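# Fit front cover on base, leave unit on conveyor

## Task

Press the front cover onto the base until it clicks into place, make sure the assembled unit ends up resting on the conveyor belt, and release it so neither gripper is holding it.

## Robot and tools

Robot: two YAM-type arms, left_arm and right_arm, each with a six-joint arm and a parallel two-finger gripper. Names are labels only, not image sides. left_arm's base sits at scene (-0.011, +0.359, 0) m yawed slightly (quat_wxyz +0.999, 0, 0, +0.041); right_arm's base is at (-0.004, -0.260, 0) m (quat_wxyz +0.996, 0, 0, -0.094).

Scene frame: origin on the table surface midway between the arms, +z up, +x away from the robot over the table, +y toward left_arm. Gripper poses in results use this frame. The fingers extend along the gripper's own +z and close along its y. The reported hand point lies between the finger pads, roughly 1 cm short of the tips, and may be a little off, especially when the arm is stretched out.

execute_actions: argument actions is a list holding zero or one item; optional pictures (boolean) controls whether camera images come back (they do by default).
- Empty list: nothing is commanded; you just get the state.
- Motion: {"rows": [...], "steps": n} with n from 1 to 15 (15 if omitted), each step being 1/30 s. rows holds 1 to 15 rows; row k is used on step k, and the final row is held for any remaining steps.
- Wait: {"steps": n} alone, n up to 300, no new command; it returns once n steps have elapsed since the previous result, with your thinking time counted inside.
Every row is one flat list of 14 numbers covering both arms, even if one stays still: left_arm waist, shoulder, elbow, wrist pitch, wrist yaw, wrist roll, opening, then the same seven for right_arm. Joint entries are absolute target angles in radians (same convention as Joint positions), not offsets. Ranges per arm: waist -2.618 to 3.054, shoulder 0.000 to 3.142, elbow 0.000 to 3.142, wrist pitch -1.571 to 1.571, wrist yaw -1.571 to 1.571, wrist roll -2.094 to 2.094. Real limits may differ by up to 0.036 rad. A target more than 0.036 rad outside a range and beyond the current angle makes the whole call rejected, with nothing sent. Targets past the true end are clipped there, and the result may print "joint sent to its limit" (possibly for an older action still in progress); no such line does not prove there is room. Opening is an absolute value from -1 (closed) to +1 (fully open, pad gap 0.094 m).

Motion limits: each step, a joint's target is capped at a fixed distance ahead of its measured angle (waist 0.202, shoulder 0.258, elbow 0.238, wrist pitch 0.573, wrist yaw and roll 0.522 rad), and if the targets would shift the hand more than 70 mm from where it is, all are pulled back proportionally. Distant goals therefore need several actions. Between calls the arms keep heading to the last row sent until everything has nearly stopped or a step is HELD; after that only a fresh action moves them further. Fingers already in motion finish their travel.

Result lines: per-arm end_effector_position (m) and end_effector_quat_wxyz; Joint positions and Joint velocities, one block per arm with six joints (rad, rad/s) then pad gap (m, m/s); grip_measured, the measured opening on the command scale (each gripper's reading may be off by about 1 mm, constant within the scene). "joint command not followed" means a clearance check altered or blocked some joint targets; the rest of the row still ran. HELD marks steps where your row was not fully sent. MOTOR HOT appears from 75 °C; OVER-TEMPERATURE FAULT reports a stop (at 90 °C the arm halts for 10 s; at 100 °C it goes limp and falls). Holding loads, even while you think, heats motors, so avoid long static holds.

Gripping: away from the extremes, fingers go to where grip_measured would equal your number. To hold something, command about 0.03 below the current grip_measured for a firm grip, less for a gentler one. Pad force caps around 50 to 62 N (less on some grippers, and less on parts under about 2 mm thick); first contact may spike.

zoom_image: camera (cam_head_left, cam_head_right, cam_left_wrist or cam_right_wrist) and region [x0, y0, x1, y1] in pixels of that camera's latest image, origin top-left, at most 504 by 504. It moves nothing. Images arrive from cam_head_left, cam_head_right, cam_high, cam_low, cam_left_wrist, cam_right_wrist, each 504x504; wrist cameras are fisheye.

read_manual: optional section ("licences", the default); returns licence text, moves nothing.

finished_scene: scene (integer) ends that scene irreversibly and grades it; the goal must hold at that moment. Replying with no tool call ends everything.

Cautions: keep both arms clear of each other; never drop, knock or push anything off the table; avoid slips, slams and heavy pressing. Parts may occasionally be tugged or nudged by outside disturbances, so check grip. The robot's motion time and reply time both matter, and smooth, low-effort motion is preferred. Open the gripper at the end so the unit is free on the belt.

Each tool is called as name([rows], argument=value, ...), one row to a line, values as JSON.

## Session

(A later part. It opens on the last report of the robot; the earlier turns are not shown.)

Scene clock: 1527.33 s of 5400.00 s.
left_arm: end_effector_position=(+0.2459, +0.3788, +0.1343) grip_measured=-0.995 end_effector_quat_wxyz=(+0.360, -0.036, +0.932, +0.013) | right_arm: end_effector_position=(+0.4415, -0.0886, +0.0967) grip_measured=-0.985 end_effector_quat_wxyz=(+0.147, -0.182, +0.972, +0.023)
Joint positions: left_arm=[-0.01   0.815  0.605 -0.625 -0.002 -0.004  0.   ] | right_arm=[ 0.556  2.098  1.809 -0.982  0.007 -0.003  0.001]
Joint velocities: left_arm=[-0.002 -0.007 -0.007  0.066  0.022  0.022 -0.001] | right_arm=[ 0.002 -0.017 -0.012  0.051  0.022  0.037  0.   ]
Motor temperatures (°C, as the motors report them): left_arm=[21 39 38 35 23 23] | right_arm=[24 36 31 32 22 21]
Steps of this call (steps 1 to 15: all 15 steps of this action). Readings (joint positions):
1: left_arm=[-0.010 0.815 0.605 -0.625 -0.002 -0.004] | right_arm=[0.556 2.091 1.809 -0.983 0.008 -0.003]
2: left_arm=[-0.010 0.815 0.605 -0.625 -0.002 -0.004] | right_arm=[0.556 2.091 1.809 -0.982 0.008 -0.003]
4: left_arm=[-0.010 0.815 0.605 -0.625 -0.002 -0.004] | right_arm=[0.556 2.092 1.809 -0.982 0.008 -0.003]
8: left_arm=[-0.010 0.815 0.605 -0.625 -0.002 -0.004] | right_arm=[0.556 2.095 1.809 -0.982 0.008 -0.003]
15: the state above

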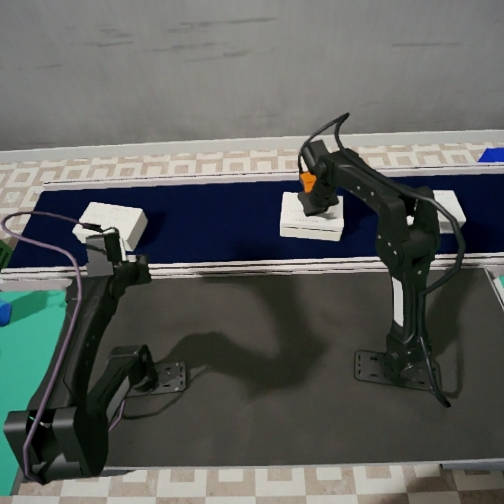

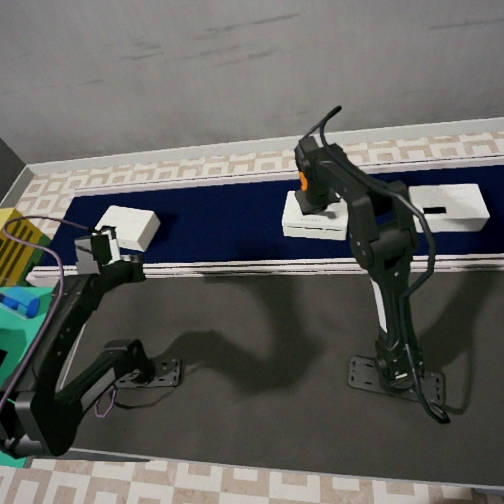

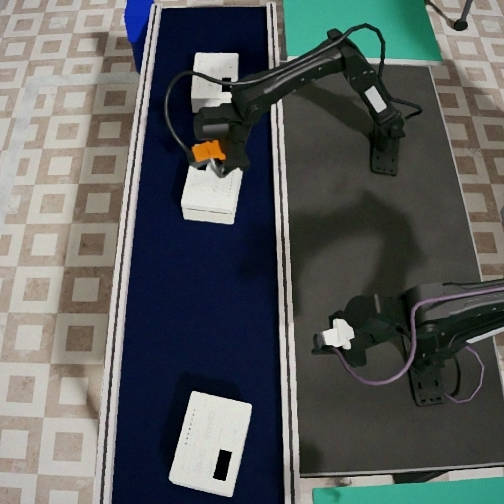

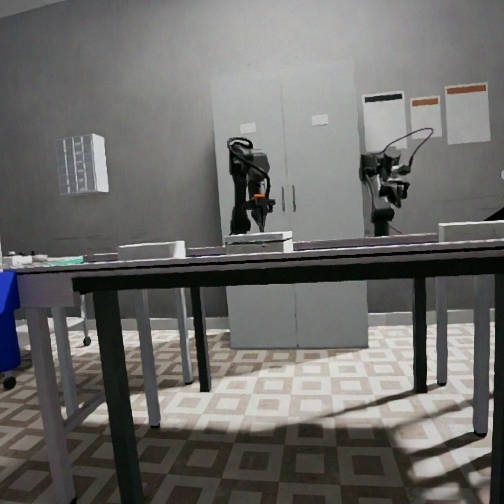

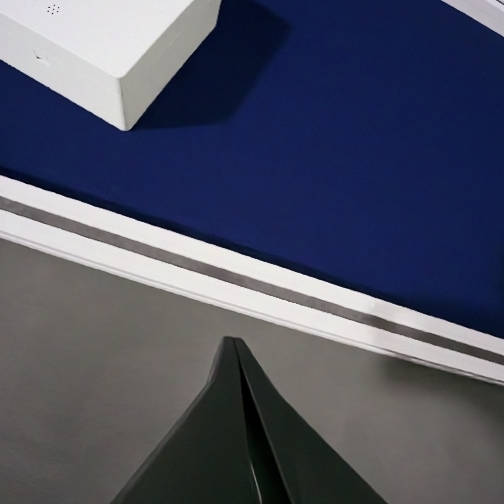

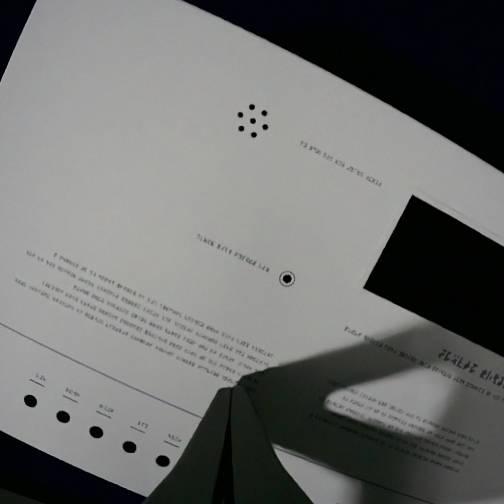

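Progressing. Press more.

execute_actions([
  {"rows": [[0,0.8,0.6,-0.62,0,0,-1,0.553,2.162,1.782,-1.002,0,0,-1],[0,0.8,0.6,-0.62,0,0,-1,0.553,2.169,1.78,-1.005,0,0,-1],[0,0.8,0.6,-0.62,0,0,-1,0.553,2.176,1.777,-1.008,0,0,-1],[0,0.8,0.6,-0.62,0,0,-1,0.553,2.183,1.774,-1.011,0,0,-1],[0,0.8,0.6,-0.62,0,0,-1,0.553,2.19,1.771,-1.014,0,0,-1],[0,0.8,0.6,-0.62,0,0,-1,0.553,2.197,1.768,-1.017,0,0,-1],[0,0.8,0.6,-0.62,0,0,-1,0.553,2.204,1.765,-1.02,0,0,-1],[0,0.8,0.6,-0.62,0,0,-1,0.553,2.21,1.762,-1.023,0,0,-1]],"steps":15},
])

zoom_image(camera="cam_low", region=[220,222,300,258])

zoom_image(camera="cam_head_left", region=[272,185,352,245])

Scene clock: 1537.60 s of 5400.00 s.
left_arm: end_effector_position=(+0.2459, +0.3788, +0.1343) grip_measured=-0.995 end_effector_quat_wxyz=(+0.360, -0.036, +0.932, +0.013) | right_arm: end_effector_position=(+0.4409, -0.0886, +0.0894) grip_measured=-0.985 end_effector_quat_wxyz=(+0.139, -0.182, +0.973, +0.023)
Joint positions: left_arm=[-0.01   0.815  0.605 -0.625 -0.002 -0.004  0.   ] | right_arm=[ 0.556  2.115  1.809 -0.983  0.006 -0.003  0.001]
Joint velocities: left_arm=[-0.007 -0.017 -0.012  0.037  0.007  0.051 -0.001] | right_arm=[-0.012  0.002  0.002 -0.051 -0.007  0.037 -0.   ]
Motor temperatures (°C, as the motors report them): left_arm=[21 38 38 35 23 23] | right_arm=[24 35 30 31 22 21]
Steps of this call (steps 1 to 15: the robot went on to your last target; steps 16 to 90: nothing new was sent; then 6.77 s passed at rest; steps 91 to 105: all 15 steps of this action). Readings (joint positions):
91: left_arm=[-0.010 0.815 0.605 -0.625 -0.002 -0.004] | right_arm=[0.556 2.100 1.809 -0.981 0.007 -0.003]
92: left_arm=[-0.010 0.815 0.605 -0.625 -0.002 -0.004] | right_arm=[0.556 2.102 1.809 -0.981 0.007 -0.003]
94: left_arm=[-0.010 0.815 0.605 -0.625 -0.002 -0.004] | right_arm=[0.556 2.115 1.809 -0.983 0.006 -0.003]
98: left_arm=[-0.010 0.815 0.605 -0.625 -0.002 -0.004] | right_arm=[0.556 2.115 1.809 -0.983 0.006 -0.003]
105: the state above

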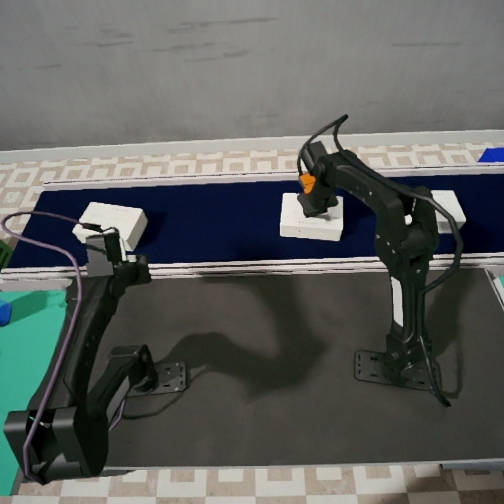

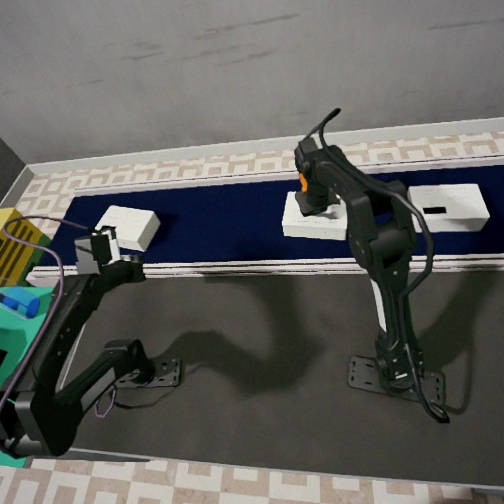

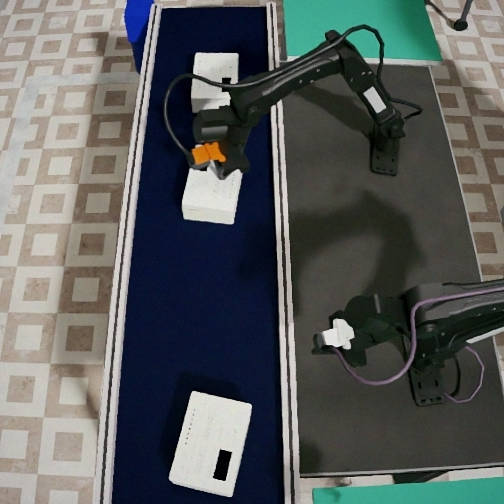

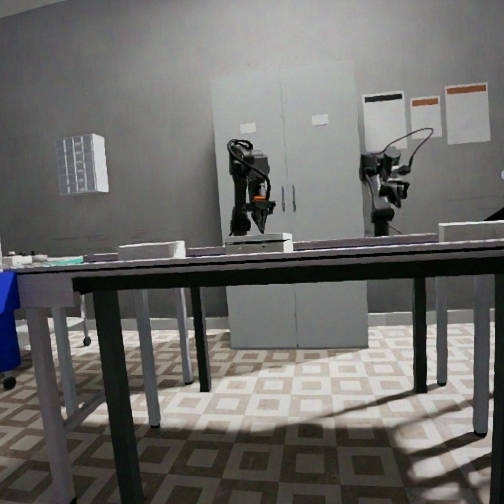

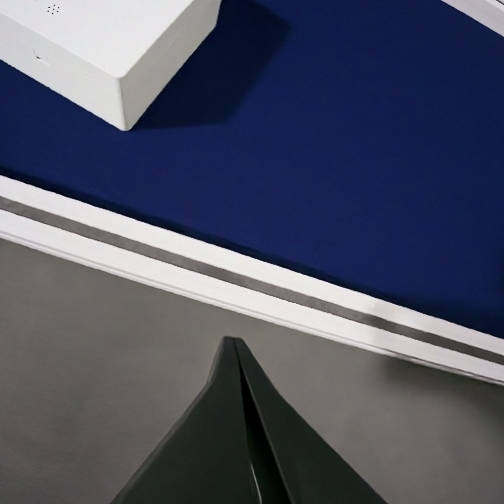

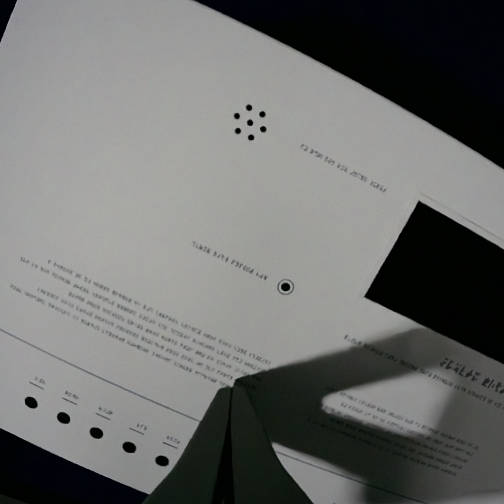

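Region (220, 222, 300, 258) of cam_low's 504x504 image, scaled by 6.300, with more detail than that image has; it fills the top 227 rows of this view, and the rest is white.

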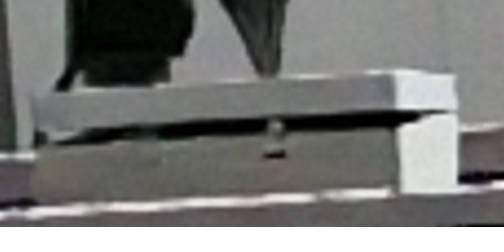

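Region (272, 185, 352, 245) of cam_head_left's 504x504 image, scaled by 6.300, with more detail than that image has; it fills the top 378 rows of this view, and the rest is white.

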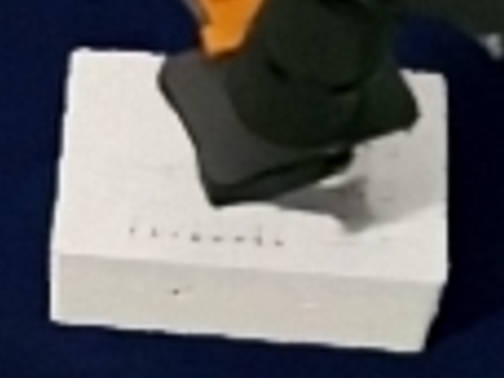

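execute_actions([
  {"rows": [[0,0.8,0.6,-0.62,0,0,-1,0.553,2.15,1.79,-1.0,0,0,-1],[0,0.8,0.6,-0.62,0,0,-1,0.553,2.11,1.81,-0.985,0,0,-1],[0,0.8,0.6,-0.62,0,0,-1,0.553,2.085,1.83,-0.98,0,0,-1],[0,0.8,0.6,-0.62,0,0,-1,0.553,2.07,1.845,-0.975,0,0,-1],[0,0.8,0.6,-0.62,0,0,-1,0.55,2.06,1.86,-0.965,0,0,-1],[0,0.8,0.6,-0.62,0,0,-1,0.548,2.06,1.87,-0.95,0,0,-1],[0,0.8,0.6,-0.62,0,0,-1,0.546,2.06,1.88,-0.93,0,0,-1],[0,0.8,0.6,-0.62,0,0,-1,0.544,2.07,1.885,-0.91,0,0,-1],[0,0.8,0.6,-0.62,0,0,-1,0.542,2.08,1.885,-0.89,0,0,-1],[0,0.8,0.6,-0.62,0,0,-1,0.54,2.09,1.885,-0.87,0,0,-1],[0,0.8,0.6,-0.62,0,0,-1,0.54,2.10,1.885,-0.85,0,0,-1],[0,0.8,0.6,-0.62,0,0,-1,0.54,2.11,1.885,-0.83,0,0,-1],[0,0.8,0.6,-0.62,0,0,-1,0.54,2.12,1.885,-0.81,0,0,-1],[0,0.8,0.6,-0.62,0,0,-1,0.54,2.13,1.885,-0.80,0,0,-1],[0,0.8,0.6,-0.62,0,0,-1,0.54,2.14,1.885,-0.80,0,0,-1]],"steps":15},
], pictures=false)

execute_actions([
  {"steps":25},
])

Scene clock: 1555.43 s of 5400.00 s.
left_arm: end_effector_position=(+0.2459, +0.3788, +0.1343) grip_measured=-0.995 end_effector_quat_wxyz=(+0.360, -0.036, +0.932, +0.013) | right_arm: end_effector_position=(+0.4809, -0.0785, +0.1198) grip_measured=-0.985 end_effector_quat_wxyz=(+0.225, -0.175, +0.958, +0.037)
Joint positions: left_arm=[-0.01   0.815  0.605 -0.625 -0.002 -0.004  0.   ] | right_arm=[ 0.546  2.111  1.861 -0.86   0.006 -0.003  0.001]
Joint velocities: left_arm=[-0.007  0.007  0.007 -0.037  0.022 -0.007  0.   ] | right_arm=[-0.002  0.076 -0.012  0.403  0.007  0.051 -0.001]
Motor temperatures (°C, as the motors report them): left_arm=[21 36 38 36 23 23] | right_arm=[24 34 29 30 22 21]
Steps of this call (steps 1 to 15: the robot went on to your last target; steps 16 to 90: nothing new was sent; then 14.33 s passed at rest; steps 91 to 105: all 15 steps of this action). Readings (joint positions):
91: left_arm=[-0.010 0.815 0.605 -0.625 -0.002 -0.004] | right_arm=[0.556 2.114 1.809 -0.983 0.006 -0.003]
92: left_arm=[-0.010 0.815 0.605 -0.625 -0.002 -0.004] | right_arm=[0.556 2.111 1.809 -0.982 0.006 -0.003]
94: left_arm=[-0.010 0.815 0.605 -0.625 -0.002 -0.004] | right_arm=[0.556 2.108 1.810 -0.982 0.006 -0.003]
98: left_arm=[-0.010 0.815 0.605 -0.625 -0.002 -0.004] | right_arm=[0.556 2.108 1.839 -0.971 0.006 -0.003]
105: the state above

Scene clock: 1556.27 s of 5400.00 s.
left_arm: end_effector_position=(+0.2459, +0.3788, +0.1343) grip_measured=-0.995 end_effector_quat_wxyz=(+0.360, -0.036, +0.932, +0.013) | right_arm: end_effector_position=(+0.4907, -0.0752, +0.1113) grip_measured=-0.985 end_effector_quat_wxyz=(+0.234, -0.174, +0.956, +0.039)
Joint positions: left_arm=[-0.01   0.815  0.605 -0.625 -0.002 -0.004  0.   ] | right_arm=[ 0.546  2.139  1.861 -0.813  0.006 -0.003  0.001]
Joint velocities: left_arm=[-0.007 -0.007  0.002 -0.007 -0.037  0.037  0.001] | right_arm=[ 0.012  0.007  0.002  0.022 -0.022  0.007 -0.001]
Motor temperatures (°C, as the motors report them): left_arm=[21 36 38 36 23 23] | right_arm=[24 34 29 30 22 21]
Steps of this call (steps 1 to 25: the robot went on to your last target). Readings (joint positions):
1: left_arm=[-0.010 0.815 0.605 -0.625 -0.002 -0.004] | right_arm=[0.546 2.114 1.861 -0.848 0.006 -0.003]
2: left_arm=[-0.010 0.815 0.605 -0.625 -0.002 -0.004] | right_arm=[0.546 2.119 1.861 -0.839 0.006 -0.003]
4: left_arm=[-0.010 0.815 0.605 -0.625 -0.002 -0.004] | right_arm=[0.546 2.128 1.861 -0.828 0.006 -0.003]
8: left_arm=[-0.010 0.815 0.605 -0.625 -0.002 -0.004] | right_arm=[0.546 2.139 1.861 -0.820 0.006 -0.003]
25: the state above

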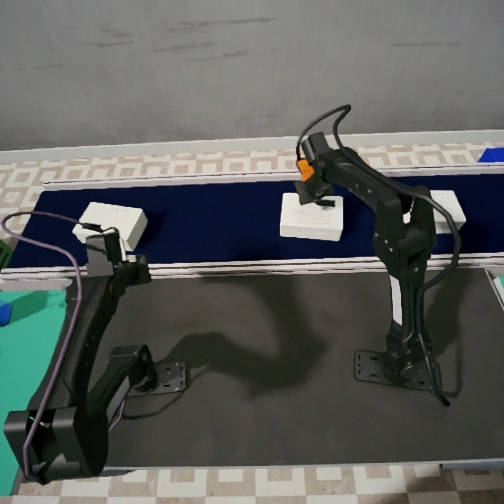

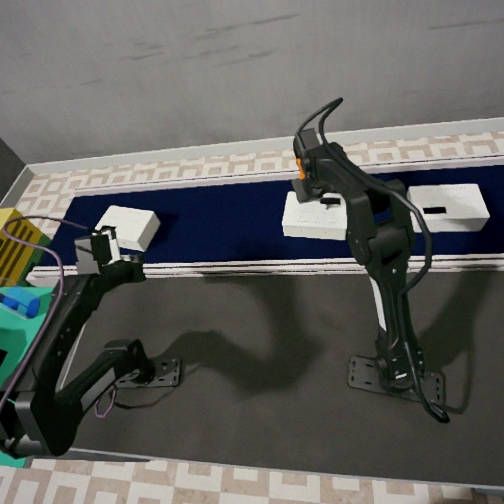

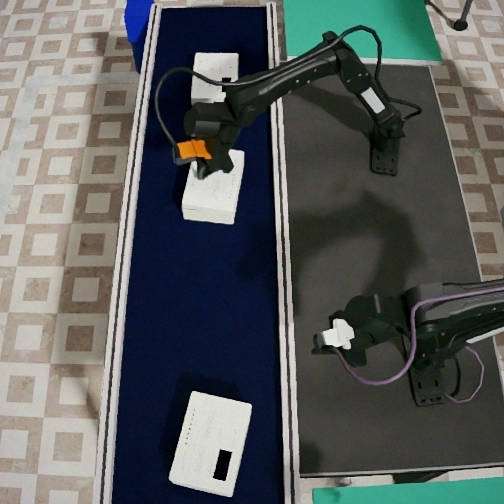

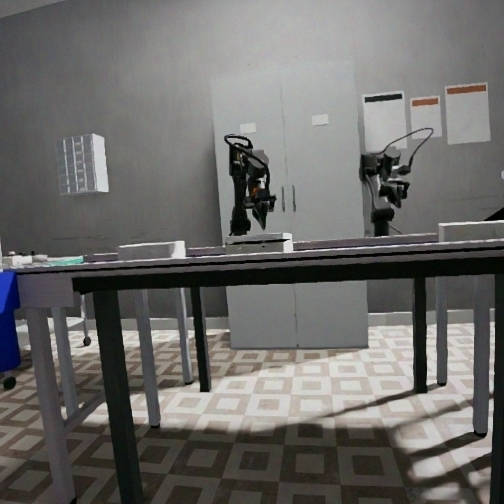

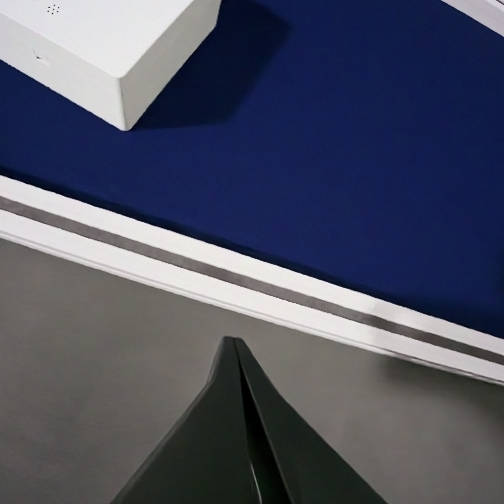

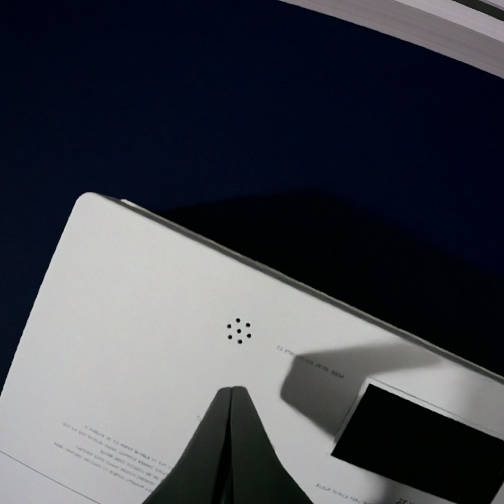

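execute_actions([
  {"rows": [[0,0.8,0.6,-0.62,0,0,-1,0.543,2.15,1.87,-0.81,0,0,-1],[0,0.8,0.6,-0.62,0,0,-1,0.543,2.157,1.868,-0.812,0,0,-1],[0,0.8,0.6,-0.62,0,0,-1,0.543,2.163,1.866,-0.814,0,0,-1],[0,0.8,0.6,-0.62,0,0,-1,0.543,2.168,1.864,-0.816,0,0,-1],[0,0.8,0.6,-0.62,0,0,-1,0.543,2.172,1.862,-0.818,0,0,-1],[0,0.8,0.6,-0.62,0,0,-1,0.543,2.176,1.86,-0.82,0,0,-1],[0,0.8,0.6,-0.62,0,0,-1,0.543,2.18,1.858,-0.822,0,0,-1],[0,0.8,0.6,-0.62,0,0,-1,0.543,2.184,1.856,-0.825,0,0,-1],[0,0.8,0.6,-0.62,0,0,-1,0.543,2.19,1.853,-0.83,0,0,-1],[0,0.8,0.6,-0.62,0,0,-1,0.543,2.196,1.85,-0.836,0,0,-1],[0,0.8,0.6,-0.62,0,0,-1,0.543,2.203,1.847,-0.842,0,0,-1],[0,0.8,0.6,-0.62,0,0,-1,0.543,2.21,1.844,-0.848,0,0,-1],[0,0.8,0.6,-0.62,0,0,-1,0.543,2.217,1.84,-0.854,0,0,-1],[0,0.8,0.6,-0.62,0,0,-1,0.543,2.224,1.837,-0.86,0,0,-1],[0,0.8,0.6,-0.62,0,0,-1,0.543,2.23,1.834,-0.866,0,0,-1]],"steps":15},
], pictures=false)

execute_actions([
  {"steps":10},
])

zoom_image(camera="cam_low", region=[220,222,300,258])

Scene clock: 1566.77 s of 5400.00 s.
left_arm: end_effector_position=(+0.2459, +0.3788, +0.1343) grip_measured=-0.995 end_effector_quat_wxyz=(+0.360, -0.036, +0.932, +0.013) | right_arm: end_effector_position=(+0.4904, -0.0754, +0.0926) grip_measured=-0.985 end_effector_quat_wxyz=(+0.217, -0.175, +0.960, +0.036)
Joint positions: left_arm=[-0.01   0.815  0.605 -0.625 -0.002 -0.004  0.   ] | right_arm=[ 0.546  2.176  1.861 -0.812  0.006 -0.003  0.001]
Joint velocities: left_arm=[ 0.012 -0.012  0.012  0.022  0.022 -0.022  0.001] | right_arm=[-0.002  0.1   -0.007  0.051  0.007  0.007 -0.001]
Motor temperatures (°C, as the motors report them): left_arm=[21 36 38 36 23 23] | right_arm=[24 36 30 31 22 21]
Steps of this call (steps 1 to 15: the robot went on to your last target; steps 16 to 90: nothing new was sent; then 7.00 s passed at rest; steps 91 to 105: all 15 steps of this action). Readings (joint positions):
91: left_arm=[-0.010 0.815 0.605 -0.625 -0.002 -0.004] | right_arm=[0.546 2.139 1.861 -0.813 0.006 -0.003]
92: left_arm=[-0.010 0.815 0.605 -0.625 -0.002 -0.004] | right_arm=[0.546 2.139 1.861 -0.813 0.006 -0.003]
94: left_arm=[-0.010 0.815 0.605 -0.625 -0.002 -0.004] | right_arm=[0.546 2.142 1.861 -0.813 0.006 -0.003]
98: left_arm=[-0.010 0.815 0.605 -0.625 -0.002 -0.004] | right_arm=[0.546 2.162 1.861 -0.813 0.006 -0.003]
105: the state above

Scene clock: 1567.10 s of 5400.00 s.
left_arm: end_effector_position=(+0.2459, +0.3788, +0.1343) grip_measured=-0.995 end_effector_quat_wxyz=(+0.360, -0.036, +0.932, +0.013) | right_arm: end_effector_position=(+0.4903, -0.0754, +0.0901) grip_measured=-0.985 end_effector_quat_wxyz=(+0.215, -0.175, +0.960, +0.035)
Joint positions: left_arm=[-0.01   0.815  0.605 -0.625 -0.002 -0.004  0.   ] | right_arm=[ 0.546  2.18   1.861 -0.812  0.006 -0.003  0.001]
Joint velocities: left_arm=[ 0.007 -0.012 -0.012 -0.037 -0.051 -0.007 -0.   ] | right_arm=[-0.007  0.007 -0.007  0.125 -0.022 -0.051  0.   ]
Motor temperatures (°C, as the motors report them): left_arm=[21 36 38 36 23 23] | right_arm=[24 36 30 31 22 21]
Steps of this call (steps 1 to 10: the robot went on to your last target). Readings (joint positions):
1: left_arm=[-0.010 0.815 0.605 -0.625 -0.002 -0.004] | right_arm=[0.546 2.180 1.861 -0.812 0.006 -0.003]
2: left_arm=[-0.010 0.815 0.605 -0.625 -0.002 -0.004] | right_arm=[0.546 2.180 1.861 -0.812 0.006 -0.003]
4: left_arm=[-0.010 0.815 0.605 -0.625 -0.002 -0.004] | right_arm=[0.546 2.180 1.861 -0.812 0.006 -0.003]
8: left_arm=[-0.010 0.815 0.605 -0.625 -0.002 -0.004] | right_arm=[0.546 2.180 1.861 -0.812 0.006 -0.003]
10: the state above

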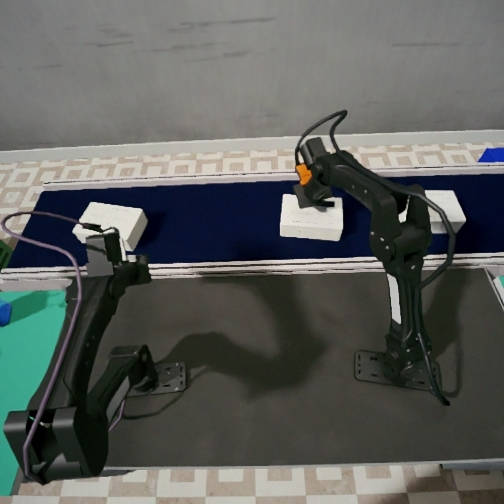

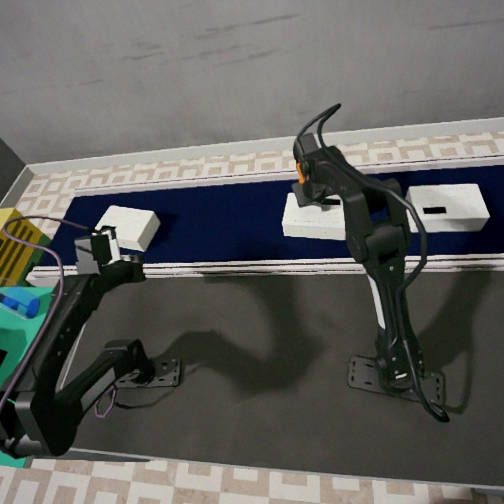

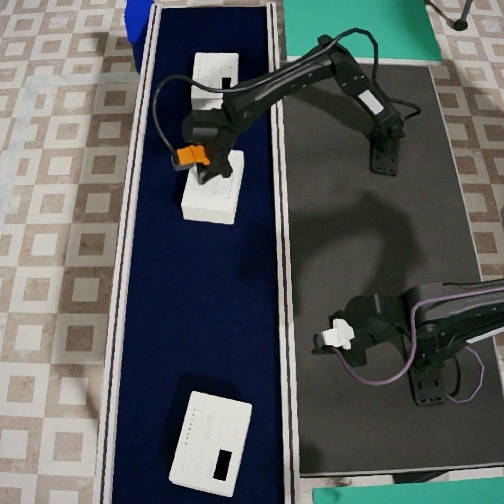

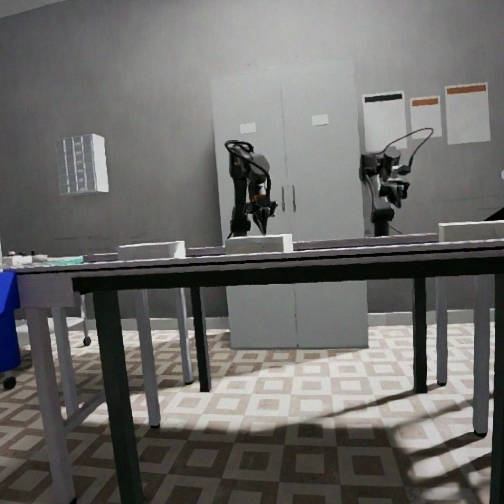

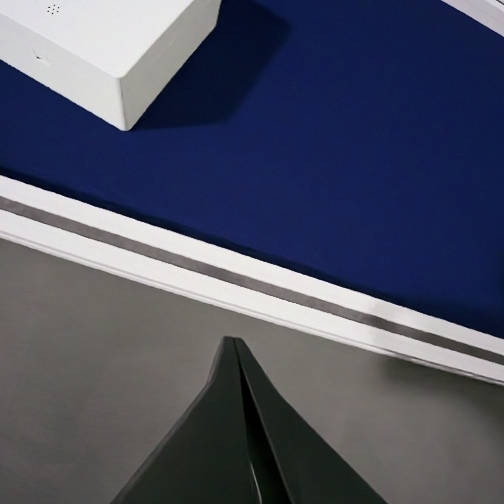

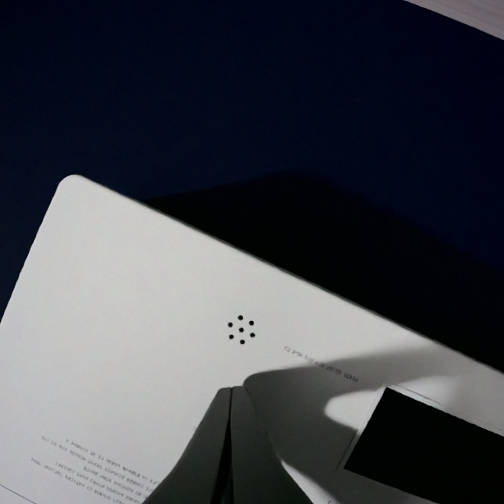

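Region (220, 222, 300, 258) of cam_low's 504x504 image, scaled by 6.300, with more detail than that image has; it fills the top 227 rows of this view, and the rest is white.

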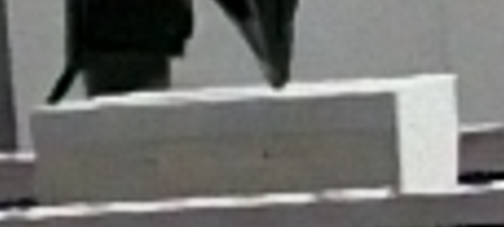

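execute_actions([
  {"rows": [[0,0.8,0.6,-0.62,0,0,-1,0.543,2.24,1.83,-0.87,0,0,-1],[0,0.8,0.6,-0.62,0,0,-1,0.543,2.25,1.825,-0.88,0,0,-1],[0,0.8,0.6,-0.62,0,0,-1,0.543,2.26,1.82,-0.885,0,0,-1],[0,0.8,0.6,-0.62,0,0,-1,0.543,2.26,1.82,-0.885,0,0,-1],[0,0.8,0.6,-0.62,0,0,-1,0.543,2.22,1.84,-0.85,0,0,-1],[0,0.8,0.6,-0.62,0,0,-1,0.543,2.18,1.86,-0.82,0,0,-1],[0,0.8,0.6,-0.62,0,0,-1,0.543,2.15,1.86,-0.82,0,0,-1],[0,0.8,0.6,-0.62,0,0,-1,0.543,2.12,1.86,-0.82,0,0,-1],[0,0.8,0.6,-0.62,0,0,-1,0.543,2.09,1.85,-0.82,0,0,-1],[0,0.8,0.6,-0.62,0,0,-1,0.53,2.05,1.82,-0.82,0,0,-1],[0,0.8,0.6,-0.62,0,0,-1,0.51,2.0,1.78,-0.82,0,0,-1],[0,0.8,0.6,-0.62,0,0,-1,0.49,1.95,1.73,-0.82,0,0,-1],[0,0.8,0.6,-0.62,0,0,-1,0.46,1.89,1.67,-0.81,0,0,-1],[0,0.8,0.6,-0.62,0,0,-1,0.43,1.83,1.61,-0.8,0,0,-1],[0,0.8,0.6,-0.62,0,0,-1,0.40,1.77,1.55,-0.79,0,0,-1]],"steps":15},
], pictures=false)

execute_actions([
  {"rows": [[0,0.8,0.6,-0.62,0,0,-1,0.38,1.71,1.49,-0.78,0,0,-1],[0,0.8,0.6,-0.62,0,0,-1,0.36,1.65,1.43,-0.76,0,0,-1],[0,0.8,0.6,-0.62,0,0,-1,0.34,1.59,1.37,-0.74,0,0,-1],[0,0.8,0.6,-0.62,0,0,-1,0.33,1.53,1.31,-0.72,0,0,-1],[0,0.8,0.6,-0.62,0,0,-1,0.32,1.47,1.25,-0.7,0,0,-1],[0,0.8,0.6,-0.62,0,0,-1,0.31,1.41,1.19,-0.67,0,0,-1],[0,0.8,0.6,-0.62,0,0,-1,0.3,1.36,1.13,-0.64,0,0,-1],[0,0.8,0.6,-0.62,0,0,-1,0.3,1.31,1.07,-0.6,0,0,-1],[0,0.8,0.6,-0.62,0,0,-1,0.3,1.27,1.02,-0.57,0,0,-1],[0,0.8,0.6,-0.62,0,0,-1,0.3,1.24,0.98,-0.54,0,0,-1],[0,0.8,0.6,-0.62,0,0,-1,0.3,1.22,0.95,-0.52,0,0,-1],[0,0.8,0.6,-0.62,0,0,-1,0.3,1.2,0.93,-0.5,0,0,-1]],"steps":15},
], pictures=false)

execute_actions([
  {"steps":20},
])

zoom_image(camera="cam_low", region=[220,222,300,258])

Scene clock: 1588.57 s of 5400.00 s.
left_arm: end_effector_position=(+0.2459, +0.3788, +0.1343) grip_measured=-0.995 end_effector_quat_wxyz=(+0.360, -0.036, +0.932, +0.013) | right_arm: end_effector_position=(+0.4568, -0.1163, +0.1360) grip_measured=-0.985 end_effector_quat_wxyz=(+0.240, -0.147, +0.959, +0.037)
Joint positions: left_arm=[-0.01   0.815  0.605 -0.625 -0.002 -0.004  0.   ] | right_arm=[ 0.487  1.936  1.656 -0.8   -0.003 -0.003  0.001]
Joint velocities: left_arm=[-0.017 -0.007 -0.012  0.037  0.051 -0.007  0.001] | right_arm=[-0.759 -1.756 -1.419  0.066 -0.007  0.007  0.   ]
Motor temperatures (°C, as the motors report them): left_arm=[21 35 38 36 23 23] | right_arm=[24 36 29 30 22 21]
Steps of this call (steps 1 to 15: the robot went on to your last target; steps 16 to 90: nothing new was sent; then 17.97 s passed at rest; steps 91 to 105: all 15 steps of this action). Readings (joint positions):
91: left_arm=[-0.010 0.815 0.605 -0.625 -0.002 -0.004] | right_arm=[0.546 2.180 1.861 -0.812 0.006 -0.003]
92: left_arm=[-0.010 0.815 0.605 -0.625 -0.002 -0.004] | right_arm=[0.546 2.180 1.861 -0.812 0.006 -0.003]
94: left_arm=[-0.010 0.815 0.605 -0.625 -0.002 -0.004] | right_arm=[0.546 2.182 1.861 -0.812 0.006 -0.003]
98: left_arm=[-0.010 0.815 0.605 -0.625 -0.002 -0.004] | right_arm=[0.546 2.174 1.861 -0.810 0.006 -0.003]
105: the state above

Scene clock: 1589.07 s of 5400.00 s.
left_arm: end_effector_position=(+0.2459, +0.3788, +0.1343) grip_measured=-0.995 end_effector_quat_wxyz=(+0.360, -0.036, +0.932, +0.013) | right_arm: end_effector_position=(+0.3363, -0.2243, +0.1673) grip_measured=-0.985 end_effector_quat_wxyz=(+0.346, -0.050, +0.937, +0.014)
Joint positions: left_arm=[-0.01   0.815  0.605 -0.625 -0.002 -0.004  0.   ] | right_arm=[ 0.294  1.22   0.938 -0.582  0.007 -0.003  0.001]
Joint velocities: left_arm=[ 0.007  0.007 -0.002 -0.022 -0.007 -0.022 -0.   ] | right_arm=[ 0.012 -0.002 -0.237  0.374 -0.007  0.007 -0.   ]
Motor temperatures (°C, as the motors report them): left_arm=[21 35 38 36 23 23] | right_arm=[24 36 29 30 22 21]
Steps of this call (steps 1 to 15: all 15 steps of this action). Readings (joint positions):
1: left_arm=[-0.010 0.815 0.605 -0.625 -0.002 -0.004] | right_arm=[0.458 1.873 1.604 -0.794 -0.003 -0.003]
2: left_arm=[-0.010 0.815 0.605 -0.625 -0.002 -0.004] | right_arm=[0.425 1.805 1.548 -0.784 -0.003 -0.003]
4: left_arm=[-0.010 0.815 0.605 -0.625 -0.002 -0.004] | right_arm=[0.356 1.662 1.428 -0.762 -0.001 -0.003]
8: left_arm=[-0.010 0.815 0.605 -0.625 -0.002 -0.004] | right_arm=[0.293 1.398 1.194 -0.694 0.008 -0.003]
15: the state above

Scene clock: 1589.73 s of 5400.00 s.
left_arm: end_effector_position=(+0.2459, +0.3788, +0.1343) grip_measured=-0.995 end_effector_quat_wxyz=(+0.360, -0.036, +0.932, +0.013) | right_arm: end_effector_position=(+0.3474, -0.2232, +0.1757) grip_measured=-0.985 end_effector_quat_wxyz=(+0.375, -0.049, +0.926, +0.016)
Joint positions: left_arm=[-0.01   0.815  0.605 -0.625 -0.002 -0.004  0.   ] | right_arm=[ 0.294  1.22   0.931 -0.514  0.007 -0.003  0.001]
Joint velocities: left_arm=[-0.012  0.007 -0.002 -0.051  0.022 -0.037  0.   ] | right_arm=[ 0.002 -0.007  0.002 -0.007 -0.022 -0.066  0.   ]
Motor temperatures (°C, as the motors report them): left_arm=[21 35 38 36 23 23] | right_arm=[24 36 29 30 22 21]
Steps of this call (steps 1 to 20: the robot went on to your last target). Readings (joint positions):
1: left_arm=[-0.010 0.815 0.605 -0.625 -0.002 -0.004] | right_arm=[0.294 1.220 0.933 -0.574 0.007 -0.003]
2: left_arm=[-0.010 0.815 0.605 -0.625 -0.002 -0.004] | right_arm=[0.294 1.220 0.931 -0.567 0.007 -0.003]
4: left_arm=[-0.010 0.815 0.605 -0.625 -0.002 -0.004] | right_arm=[0.294 1.220 0.931 -0.547 0.007 -0.003]
8: left_arm=[-0.010 0.815 0.605 -0.625 -0.002 -0.004] | right_arm=[0.294 1.220 0.931 -0.525 0.007 -0.003]
20: the state above

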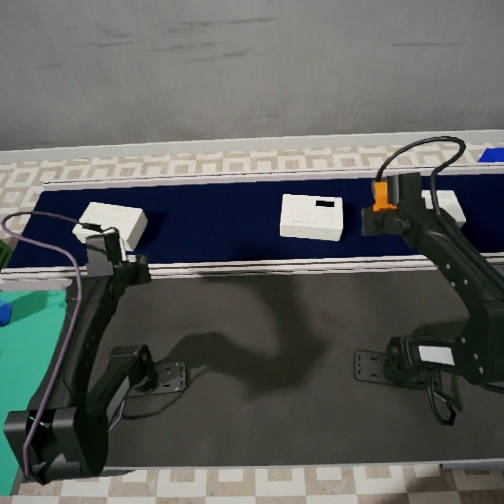

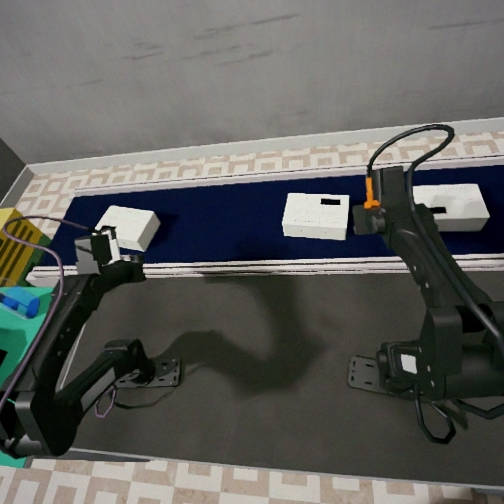

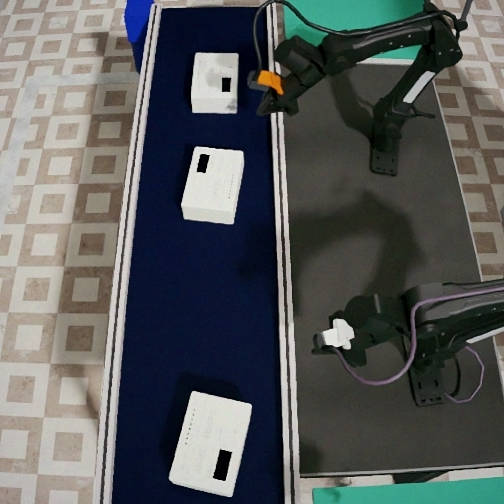

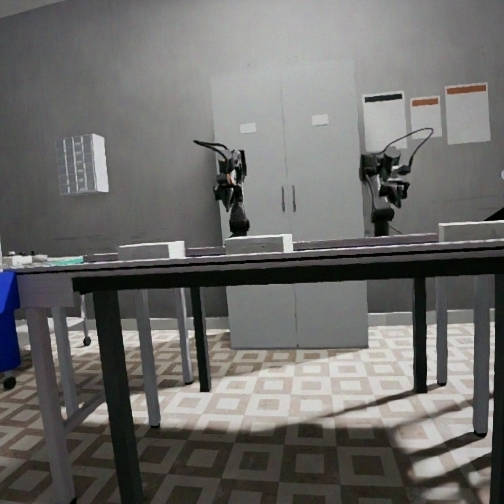

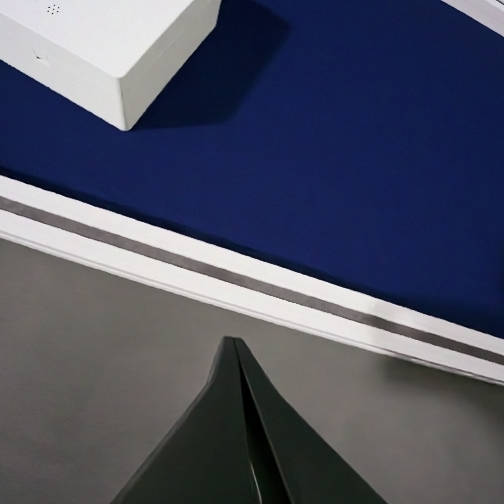

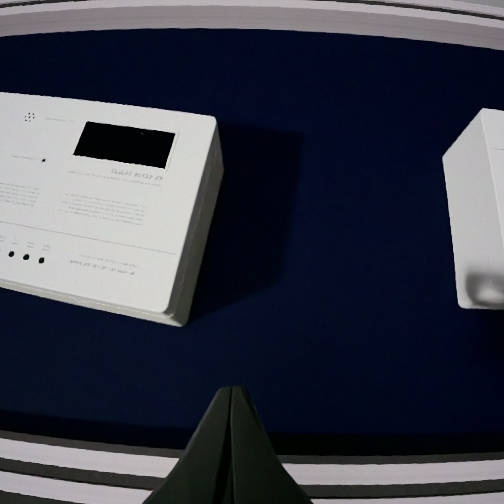

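Region (220, 222, 300, 258) of cam_low's 504x504 image, scaled by 6.300, with more detail than that image has; it fills the top 227 rows of this view, and the rest is white.

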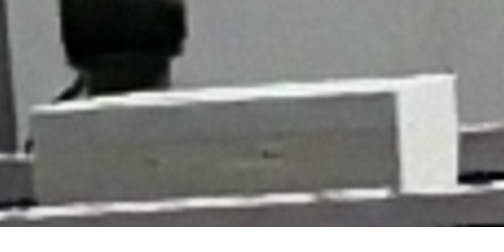

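finished_scene(scene=1)

The scene is finished: the task was done.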